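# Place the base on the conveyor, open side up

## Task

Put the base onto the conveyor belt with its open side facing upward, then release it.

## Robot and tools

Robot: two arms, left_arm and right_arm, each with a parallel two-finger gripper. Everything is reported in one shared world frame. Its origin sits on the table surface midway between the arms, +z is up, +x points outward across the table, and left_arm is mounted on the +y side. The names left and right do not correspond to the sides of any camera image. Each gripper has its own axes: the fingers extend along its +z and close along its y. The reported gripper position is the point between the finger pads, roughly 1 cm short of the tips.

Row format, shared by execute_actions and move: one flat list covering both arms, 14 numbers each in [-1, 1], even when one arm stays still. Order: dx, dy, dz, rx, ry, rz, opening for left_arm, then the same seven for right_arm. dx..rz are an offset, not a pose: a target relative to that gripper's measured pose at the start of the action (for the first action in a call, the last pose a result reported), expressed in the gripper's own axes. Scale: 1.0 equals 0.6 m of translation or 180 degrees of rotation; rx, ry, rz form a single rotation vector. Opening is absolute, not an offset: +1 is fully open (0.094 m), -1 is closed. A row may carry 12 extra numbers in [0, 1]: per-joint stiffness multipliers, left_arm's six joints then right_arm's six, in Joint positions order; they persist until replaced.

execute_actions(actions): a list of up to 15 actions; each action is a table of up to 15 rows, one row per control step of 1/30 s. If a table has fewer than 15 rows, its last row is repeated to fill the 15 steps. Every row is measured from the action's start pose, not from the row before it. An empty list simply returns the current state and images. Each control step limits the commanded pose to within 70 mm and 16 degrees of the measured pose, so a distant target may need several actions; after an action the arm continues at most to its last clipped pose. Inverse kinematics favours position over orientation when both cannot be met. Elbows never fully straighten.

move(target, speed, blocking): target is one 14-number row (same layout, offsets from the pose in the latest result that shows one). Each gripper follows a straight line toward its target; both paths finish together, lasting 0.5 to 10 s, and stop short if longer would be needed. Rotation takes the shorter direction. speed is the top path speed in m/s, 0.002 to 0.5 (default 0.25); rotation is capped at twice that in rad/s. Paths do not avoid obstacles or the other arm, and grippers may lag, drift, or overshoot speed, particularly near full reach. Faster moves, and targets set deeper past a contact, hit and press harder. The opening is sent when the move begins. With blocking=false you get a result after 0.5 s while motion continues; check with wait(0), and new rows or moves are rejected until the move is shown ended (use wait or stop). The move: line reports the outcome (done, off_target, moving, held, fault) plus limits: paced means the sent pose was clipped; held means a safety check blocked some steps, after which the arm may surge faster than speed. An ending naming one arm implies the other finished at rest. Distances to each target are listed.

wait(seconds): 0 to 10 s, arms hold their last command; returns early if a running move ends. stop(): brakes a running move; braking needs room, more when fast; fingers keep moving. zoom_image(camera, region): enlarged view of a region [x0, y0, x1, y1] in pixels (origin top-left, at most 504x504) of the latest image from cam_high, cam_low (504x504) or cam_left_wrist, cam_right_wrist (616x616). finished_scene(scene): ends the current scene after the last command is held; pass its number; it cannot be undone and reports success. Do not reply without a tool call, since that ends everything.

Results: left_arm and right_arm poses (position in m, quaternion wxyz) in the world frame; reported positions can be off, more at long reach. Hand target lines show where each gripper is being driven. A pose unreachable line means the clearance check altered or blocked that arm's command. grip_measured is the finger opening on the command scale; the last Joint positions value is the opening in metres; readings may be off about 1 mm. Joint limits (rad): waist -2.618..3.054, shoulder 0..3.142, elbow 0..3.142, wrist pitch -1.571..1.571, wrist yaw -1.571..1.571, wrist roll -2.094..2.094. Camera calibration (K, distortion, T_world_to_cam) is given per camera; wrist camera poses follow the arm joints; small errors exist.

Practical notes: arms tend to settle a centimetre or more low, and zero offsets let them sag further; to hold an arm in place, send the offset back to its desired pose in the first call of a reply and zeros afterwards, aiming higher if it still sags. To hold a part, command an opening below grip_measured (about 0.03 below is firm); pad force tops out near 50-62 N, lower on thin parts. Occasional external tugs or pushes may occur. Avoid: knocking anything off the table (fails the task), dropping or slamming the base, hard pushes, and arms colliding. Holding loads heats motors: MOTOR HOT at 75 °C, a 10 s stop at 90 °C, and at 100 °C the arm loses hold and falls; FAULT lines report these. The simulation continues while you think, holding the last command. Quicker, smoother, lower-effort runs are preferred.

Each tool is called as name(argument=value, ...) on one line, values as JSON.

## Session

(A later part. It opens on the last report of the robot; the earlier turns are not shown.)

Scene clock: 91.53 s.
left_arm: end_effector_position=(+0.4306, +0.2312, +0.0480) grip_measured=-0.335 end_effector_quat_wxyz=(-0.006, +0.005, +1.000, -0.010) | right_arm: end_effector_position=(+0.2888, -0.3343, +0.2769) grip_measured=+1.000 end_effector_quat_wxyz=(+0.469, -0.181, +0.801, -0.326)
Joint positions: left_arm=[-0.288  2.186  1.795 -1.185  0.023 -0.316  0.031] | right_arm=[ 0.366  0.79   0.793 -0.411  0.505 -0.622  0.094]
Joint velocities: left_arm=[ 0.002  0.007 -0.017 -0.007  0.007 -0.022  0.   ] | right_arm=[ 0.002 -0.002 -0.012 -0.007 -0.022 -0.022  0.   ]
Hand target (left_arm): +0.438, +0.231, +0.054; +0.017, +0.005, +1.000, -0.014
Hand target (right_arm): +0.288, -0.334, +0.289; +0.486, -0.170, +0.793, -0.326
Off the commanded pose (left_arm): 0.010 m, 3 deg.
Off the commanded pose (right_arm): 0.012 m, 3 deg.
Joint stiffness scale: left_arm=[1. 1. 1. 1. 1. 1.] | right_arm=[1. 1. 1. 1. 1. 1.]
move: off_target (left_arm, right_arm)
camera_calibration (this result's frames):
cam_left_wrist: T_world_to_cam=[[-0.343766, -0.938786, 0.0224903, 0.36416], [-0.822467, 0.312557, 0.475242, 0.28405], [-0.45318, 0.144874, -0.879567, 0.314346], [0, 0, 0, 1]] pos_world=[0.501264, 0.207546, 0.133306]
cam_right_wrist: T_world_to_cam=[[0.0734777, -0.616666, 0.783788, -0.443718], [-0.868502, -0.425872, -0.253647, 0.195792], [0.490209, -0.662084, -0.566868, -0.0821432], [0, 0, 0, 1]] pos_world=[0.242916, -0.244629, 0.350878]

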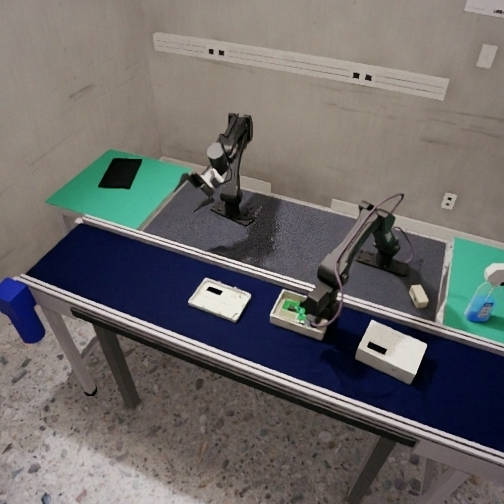

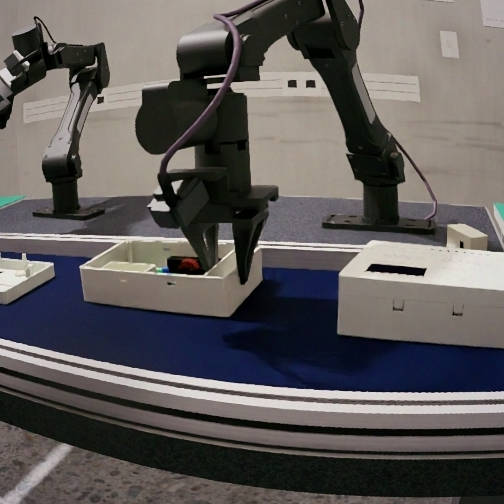

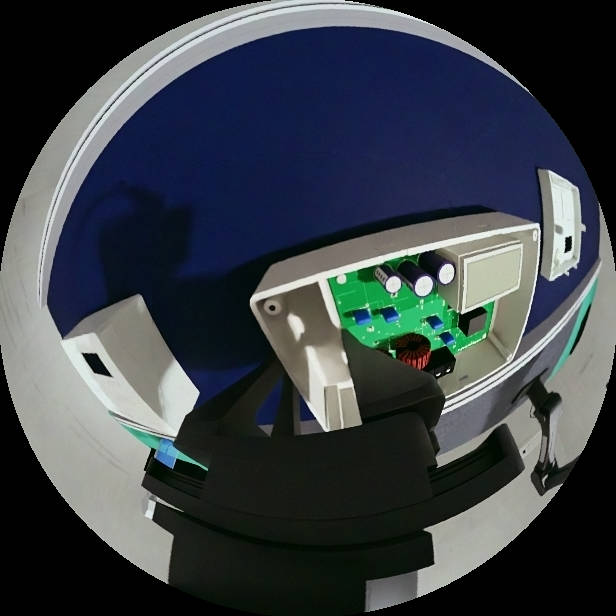

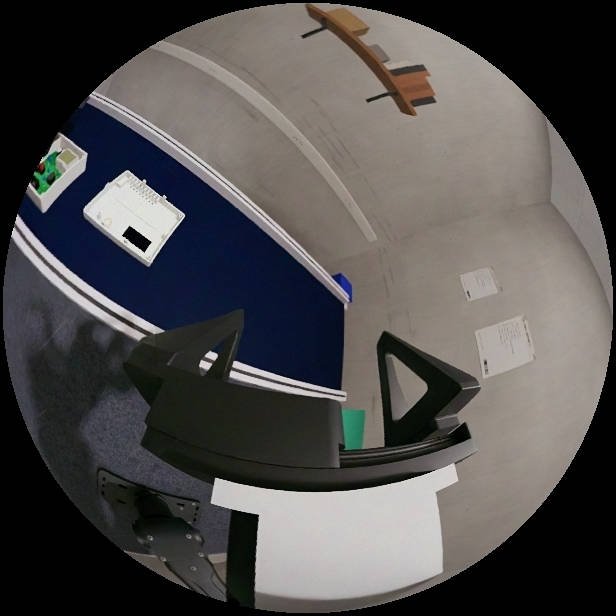

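Resting on the belt. Release gradually and retreat.

execute_actions(actions=[[[-0.009,0,-0.008,0.003,-0.013,0,-0.37,-0.0127,-0.0138,-0.007,0.007,-0.0088,0.0082,1],[-0.009,0,-0.008,0.003,-0.013,0,-0.36,-0.0127,-0.0138,-0.007,0.007,-0.0088,0.0082,1],[-0.009,0,-0.008,0.003,-0.013,0,-0.35,-0.0127,-0.0138,-0.007,0.007,-0.0088,0.0082,1],[-0.009,0,-0.008,0.003,-0.013,0,-0.345,-0.0127,-0.0138,-0.007,0.007,-0.0088,0.0082,1],[-0.009,0,-0.008,0.003,-0.013,0,-0.34,-0.0127,-0.0138,-0.007,0.007,-0.0088,0.0082,1],[-0.009,0,-0.008,0.003,-0.013,0,-0.335,-0.0127,-0.0138,-0.007,0.007,-0.0088,0.0082,1],[-0.009,0,-0.008,0.003,-0.013,0,-0.33,-0.0127,-0.0138,-0.007,0.007,-0.0088,0.0082,1],[-0.009,0,-0.008,0.003,-0.013,0,-0.31,-0.0127,-0.0138,-0.007,0.007,-0.0088,0.0082,1],[-0.009,0,-0.008,0.003,-0.013,0,-0.28,-0.0127,-0.0138,-0.007,0.007,-0.0088,0.0082,1],[-0.009,0,-0.008,0.003,-0.013,0,-0.24,-0.0127,-0.0138,-0.007,0.007,-0.0088,0.0082,1],[-0.009,0,-0.008,0.003,-0.013,0,-0.2,-0.0127,-0.0138,-0.007,0.007,-0.0088,0.0082,1],[-0.009,0,-0.008,0.003,-0.013,0,-0.16,-0.0127,-0.0138,-0.007,0.007,-0.0088,0.0082,1],[-0.009,0,-0.008,0.003,-0.013,0,-0.13,-0.0127,-0.0138,-0.007,0.007,-0.0088,0.0082,1],[-0.009,0,-0.008,0.003,-0.013,0,-0.11,-0.0127,-0.0138,-0.007,0.007,-0.0088,0.0082,1],[-0.009,0,-0.008,0.003,-0.013,0,-0.1,-0.0127,-0.0138,-0.007,0.007,-0.0088,0.0082,1]]])

move(target=[-0.007,0,-0.12,0,-0.009,0,-0.1,-0.0127,-0.0138,-0.007,0.007,-0.0088,0.0082,1], speed=0.15)

Scene clock: 99.70 s.
left_arm: end_effector_position=(+0.4303, +0.2314, +0.0462) grip_measured=-0.108 end_effector_quat_wxyz=(-0.005, +0.005, +1.000, -0.010) | right_arm: end_effector_position=(+0.2888, -0.3343, +0.2769) grip_measured=+1.000 end_effector_quat_wxyz=(+0.469, -0.181, +0.801, -0.326)
Joint positions: left_arm=[-0.288  2.183  1.783 -1.174  0.023 -0.316  0.042] | right_arm=[ 0.366  0.79   0.793 -0.411  0.505 -0.622  0.094]
Joint velocities: left_arm=[-0.022  0.002 -0.007  0.066 -0.051  0.007  0.009] | right_arm=[ 0.002  0.007 -0.012 -0.007  0.007 -0.051  0.   ]
Hand target (left_arm): +0.436, +0.231, +0.053; +0.014, +0.005, +1.000, -0.015
Hand target (right_arm): +0.288, -0.334, +0.289; +0.486, -0.170, +0.793, -0.326
Off the commanded pose (left_arm): 0.009 m, 2 deg.
Off the commanded pose (right_arm): 0.012 m, 3 deg.
Joint stiffness scale: left_arm=[1. 1. 1. 1. 1. 1.] | right_arm=[1. 1. 1. 1. 1. 1.]
camera_calibration (this result's frames):
cam_left_wrist: T_world_to_cam=[[-0.343826, -0.938775, 0.0220441, 0.364305], [-0.823724, 0.312793, 0.472905, 0.285199], [-0.450846, 0.144439, -0.880838, 0.311732], [0, 0, 0, 1]] pos_world=[0.500726, 0.207765, 0.131682]
cam_right_wrist: T_world_to_cam=[[0.0734777, -0.616666, 0.783788, -0.443718], [-0.868502, -0.425872, -0.253647, 0.195792], [0.490209, -0.662084, -0.566868, -0.0821432], [0, 0, 0, 1]] pos_world=[0.242916, -0.244629, 0.350878]

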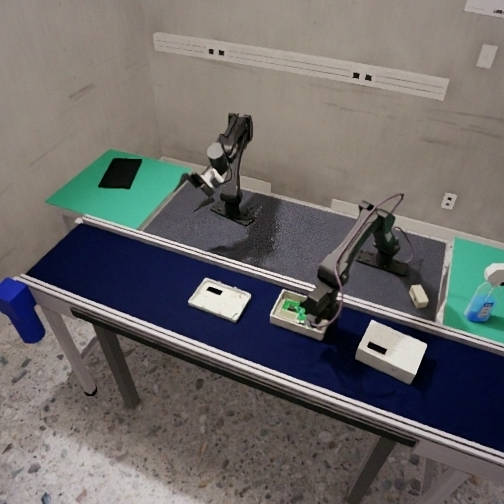

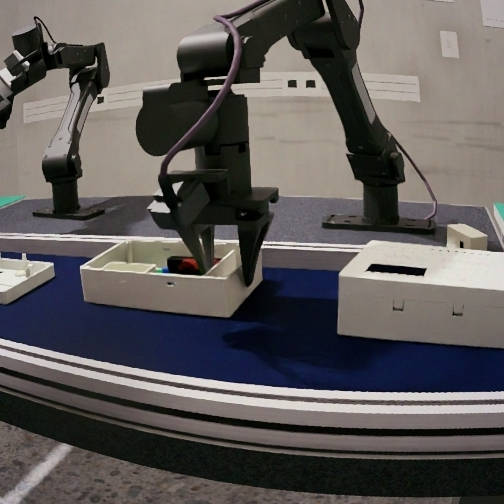

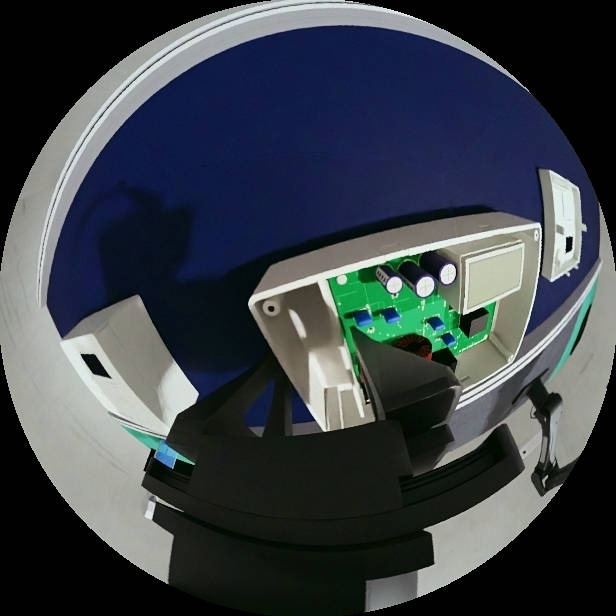

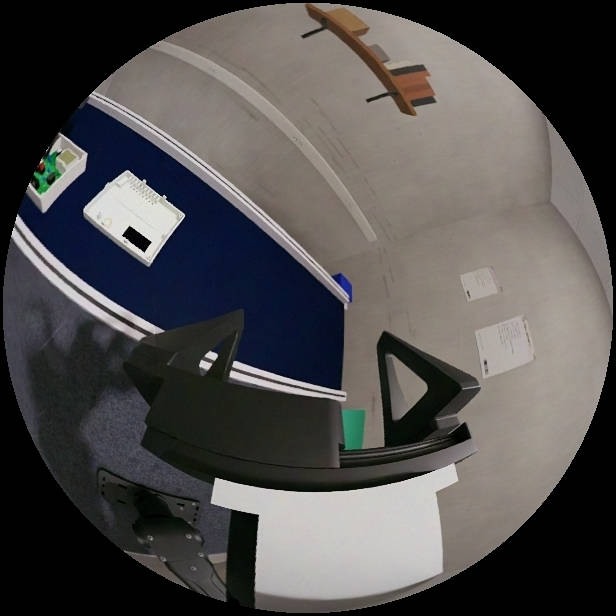

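Scene clock: 100.83 s.
left_arm: end_effector_position=(+0.4311, +0.2311, +0.1058) grip_measured=-0.103 end_effector_quat_wxyz=(-0.004, +0.005, +1.000, -0.011) | right_arm: end_effector_position=(+0.2888, -0.3343, +0.2769) grip_measured=+1.000 end_effector_quat_wxyz=(+0.469, -0.181, +0.801, -0.326)
Joint positions: left_arm=[-0.288  2.174  2.006 -1.404  0.023 -0.316  0.042] | right_arm=[ 0.366  0.79   0.793 -0.411  0.505 -0.622  0.094]
Joint velocities: left_arm=[-0.002  0.007 -0.012 -0.022 -0.022  0.051 -0.   ] | right_arm=[ 0.007  0.017 -0.007 -0.007  0.022 -0.022  0.   ]
Hand target (left_arm): +0.434, +0.232, +0.118; +0.010, +0.005, +1.000, -0.011
Hand target (right_arm): +0.288, -0.334, +0.289; +0.486, -0.170, +0.793, -0.326
Off the commanded pose (left_arm): 0.013 m, 2 deg.
Off the commanded pose (right_arm): 0.012 m, 3 deg.
Joint stiffness scale: left_arm=[1. 1. 1. 1. 1. 1.] | right_arm=[1. 1. 1. 1. 1. 1.]
move: off_target (left_arm, right_arm)
camera_calibration (this result's frames):
cam_left_wrist: T_world_to_cam=[[-0.34385, -0.938767, 0.0220162, 0.363023], [-0.824236, 0.312967, 0.471897, 0.258054], [-0.449891, 0.144115, -0.881379, 0.364355], [0, 0, 0, 1]] pos_world=[0.501443, 0.207522, 0.191367]
cam_right_wrist: T_world_to_cam=[[0.0734777, -0.616666, 0.783788, -0.443718], [-0.868502, -0.425872, -0.253647, 0.195792], [0.490209, -0.662084, -0.566868, -0.0821432], [0, 0, 0, 1]] pos_world=[0.242916, -0.244629, 0.350878]

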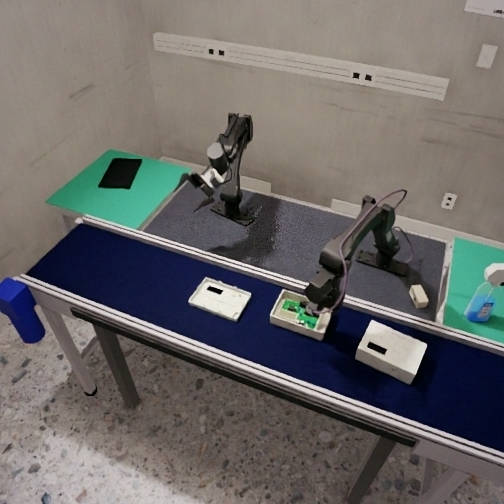

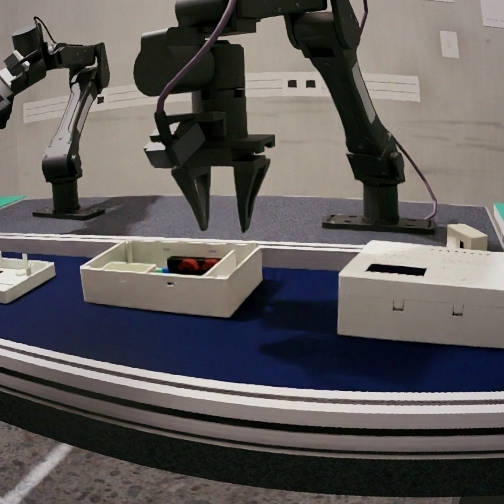

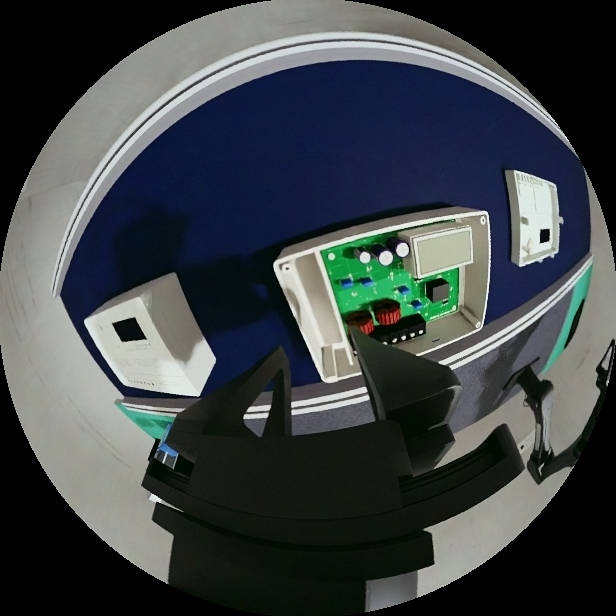

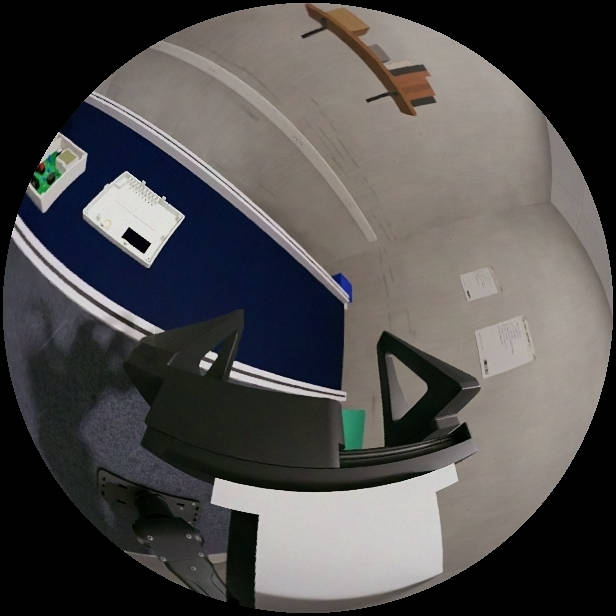

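finished_scene(scene=2)

The scene is finished: the task was done.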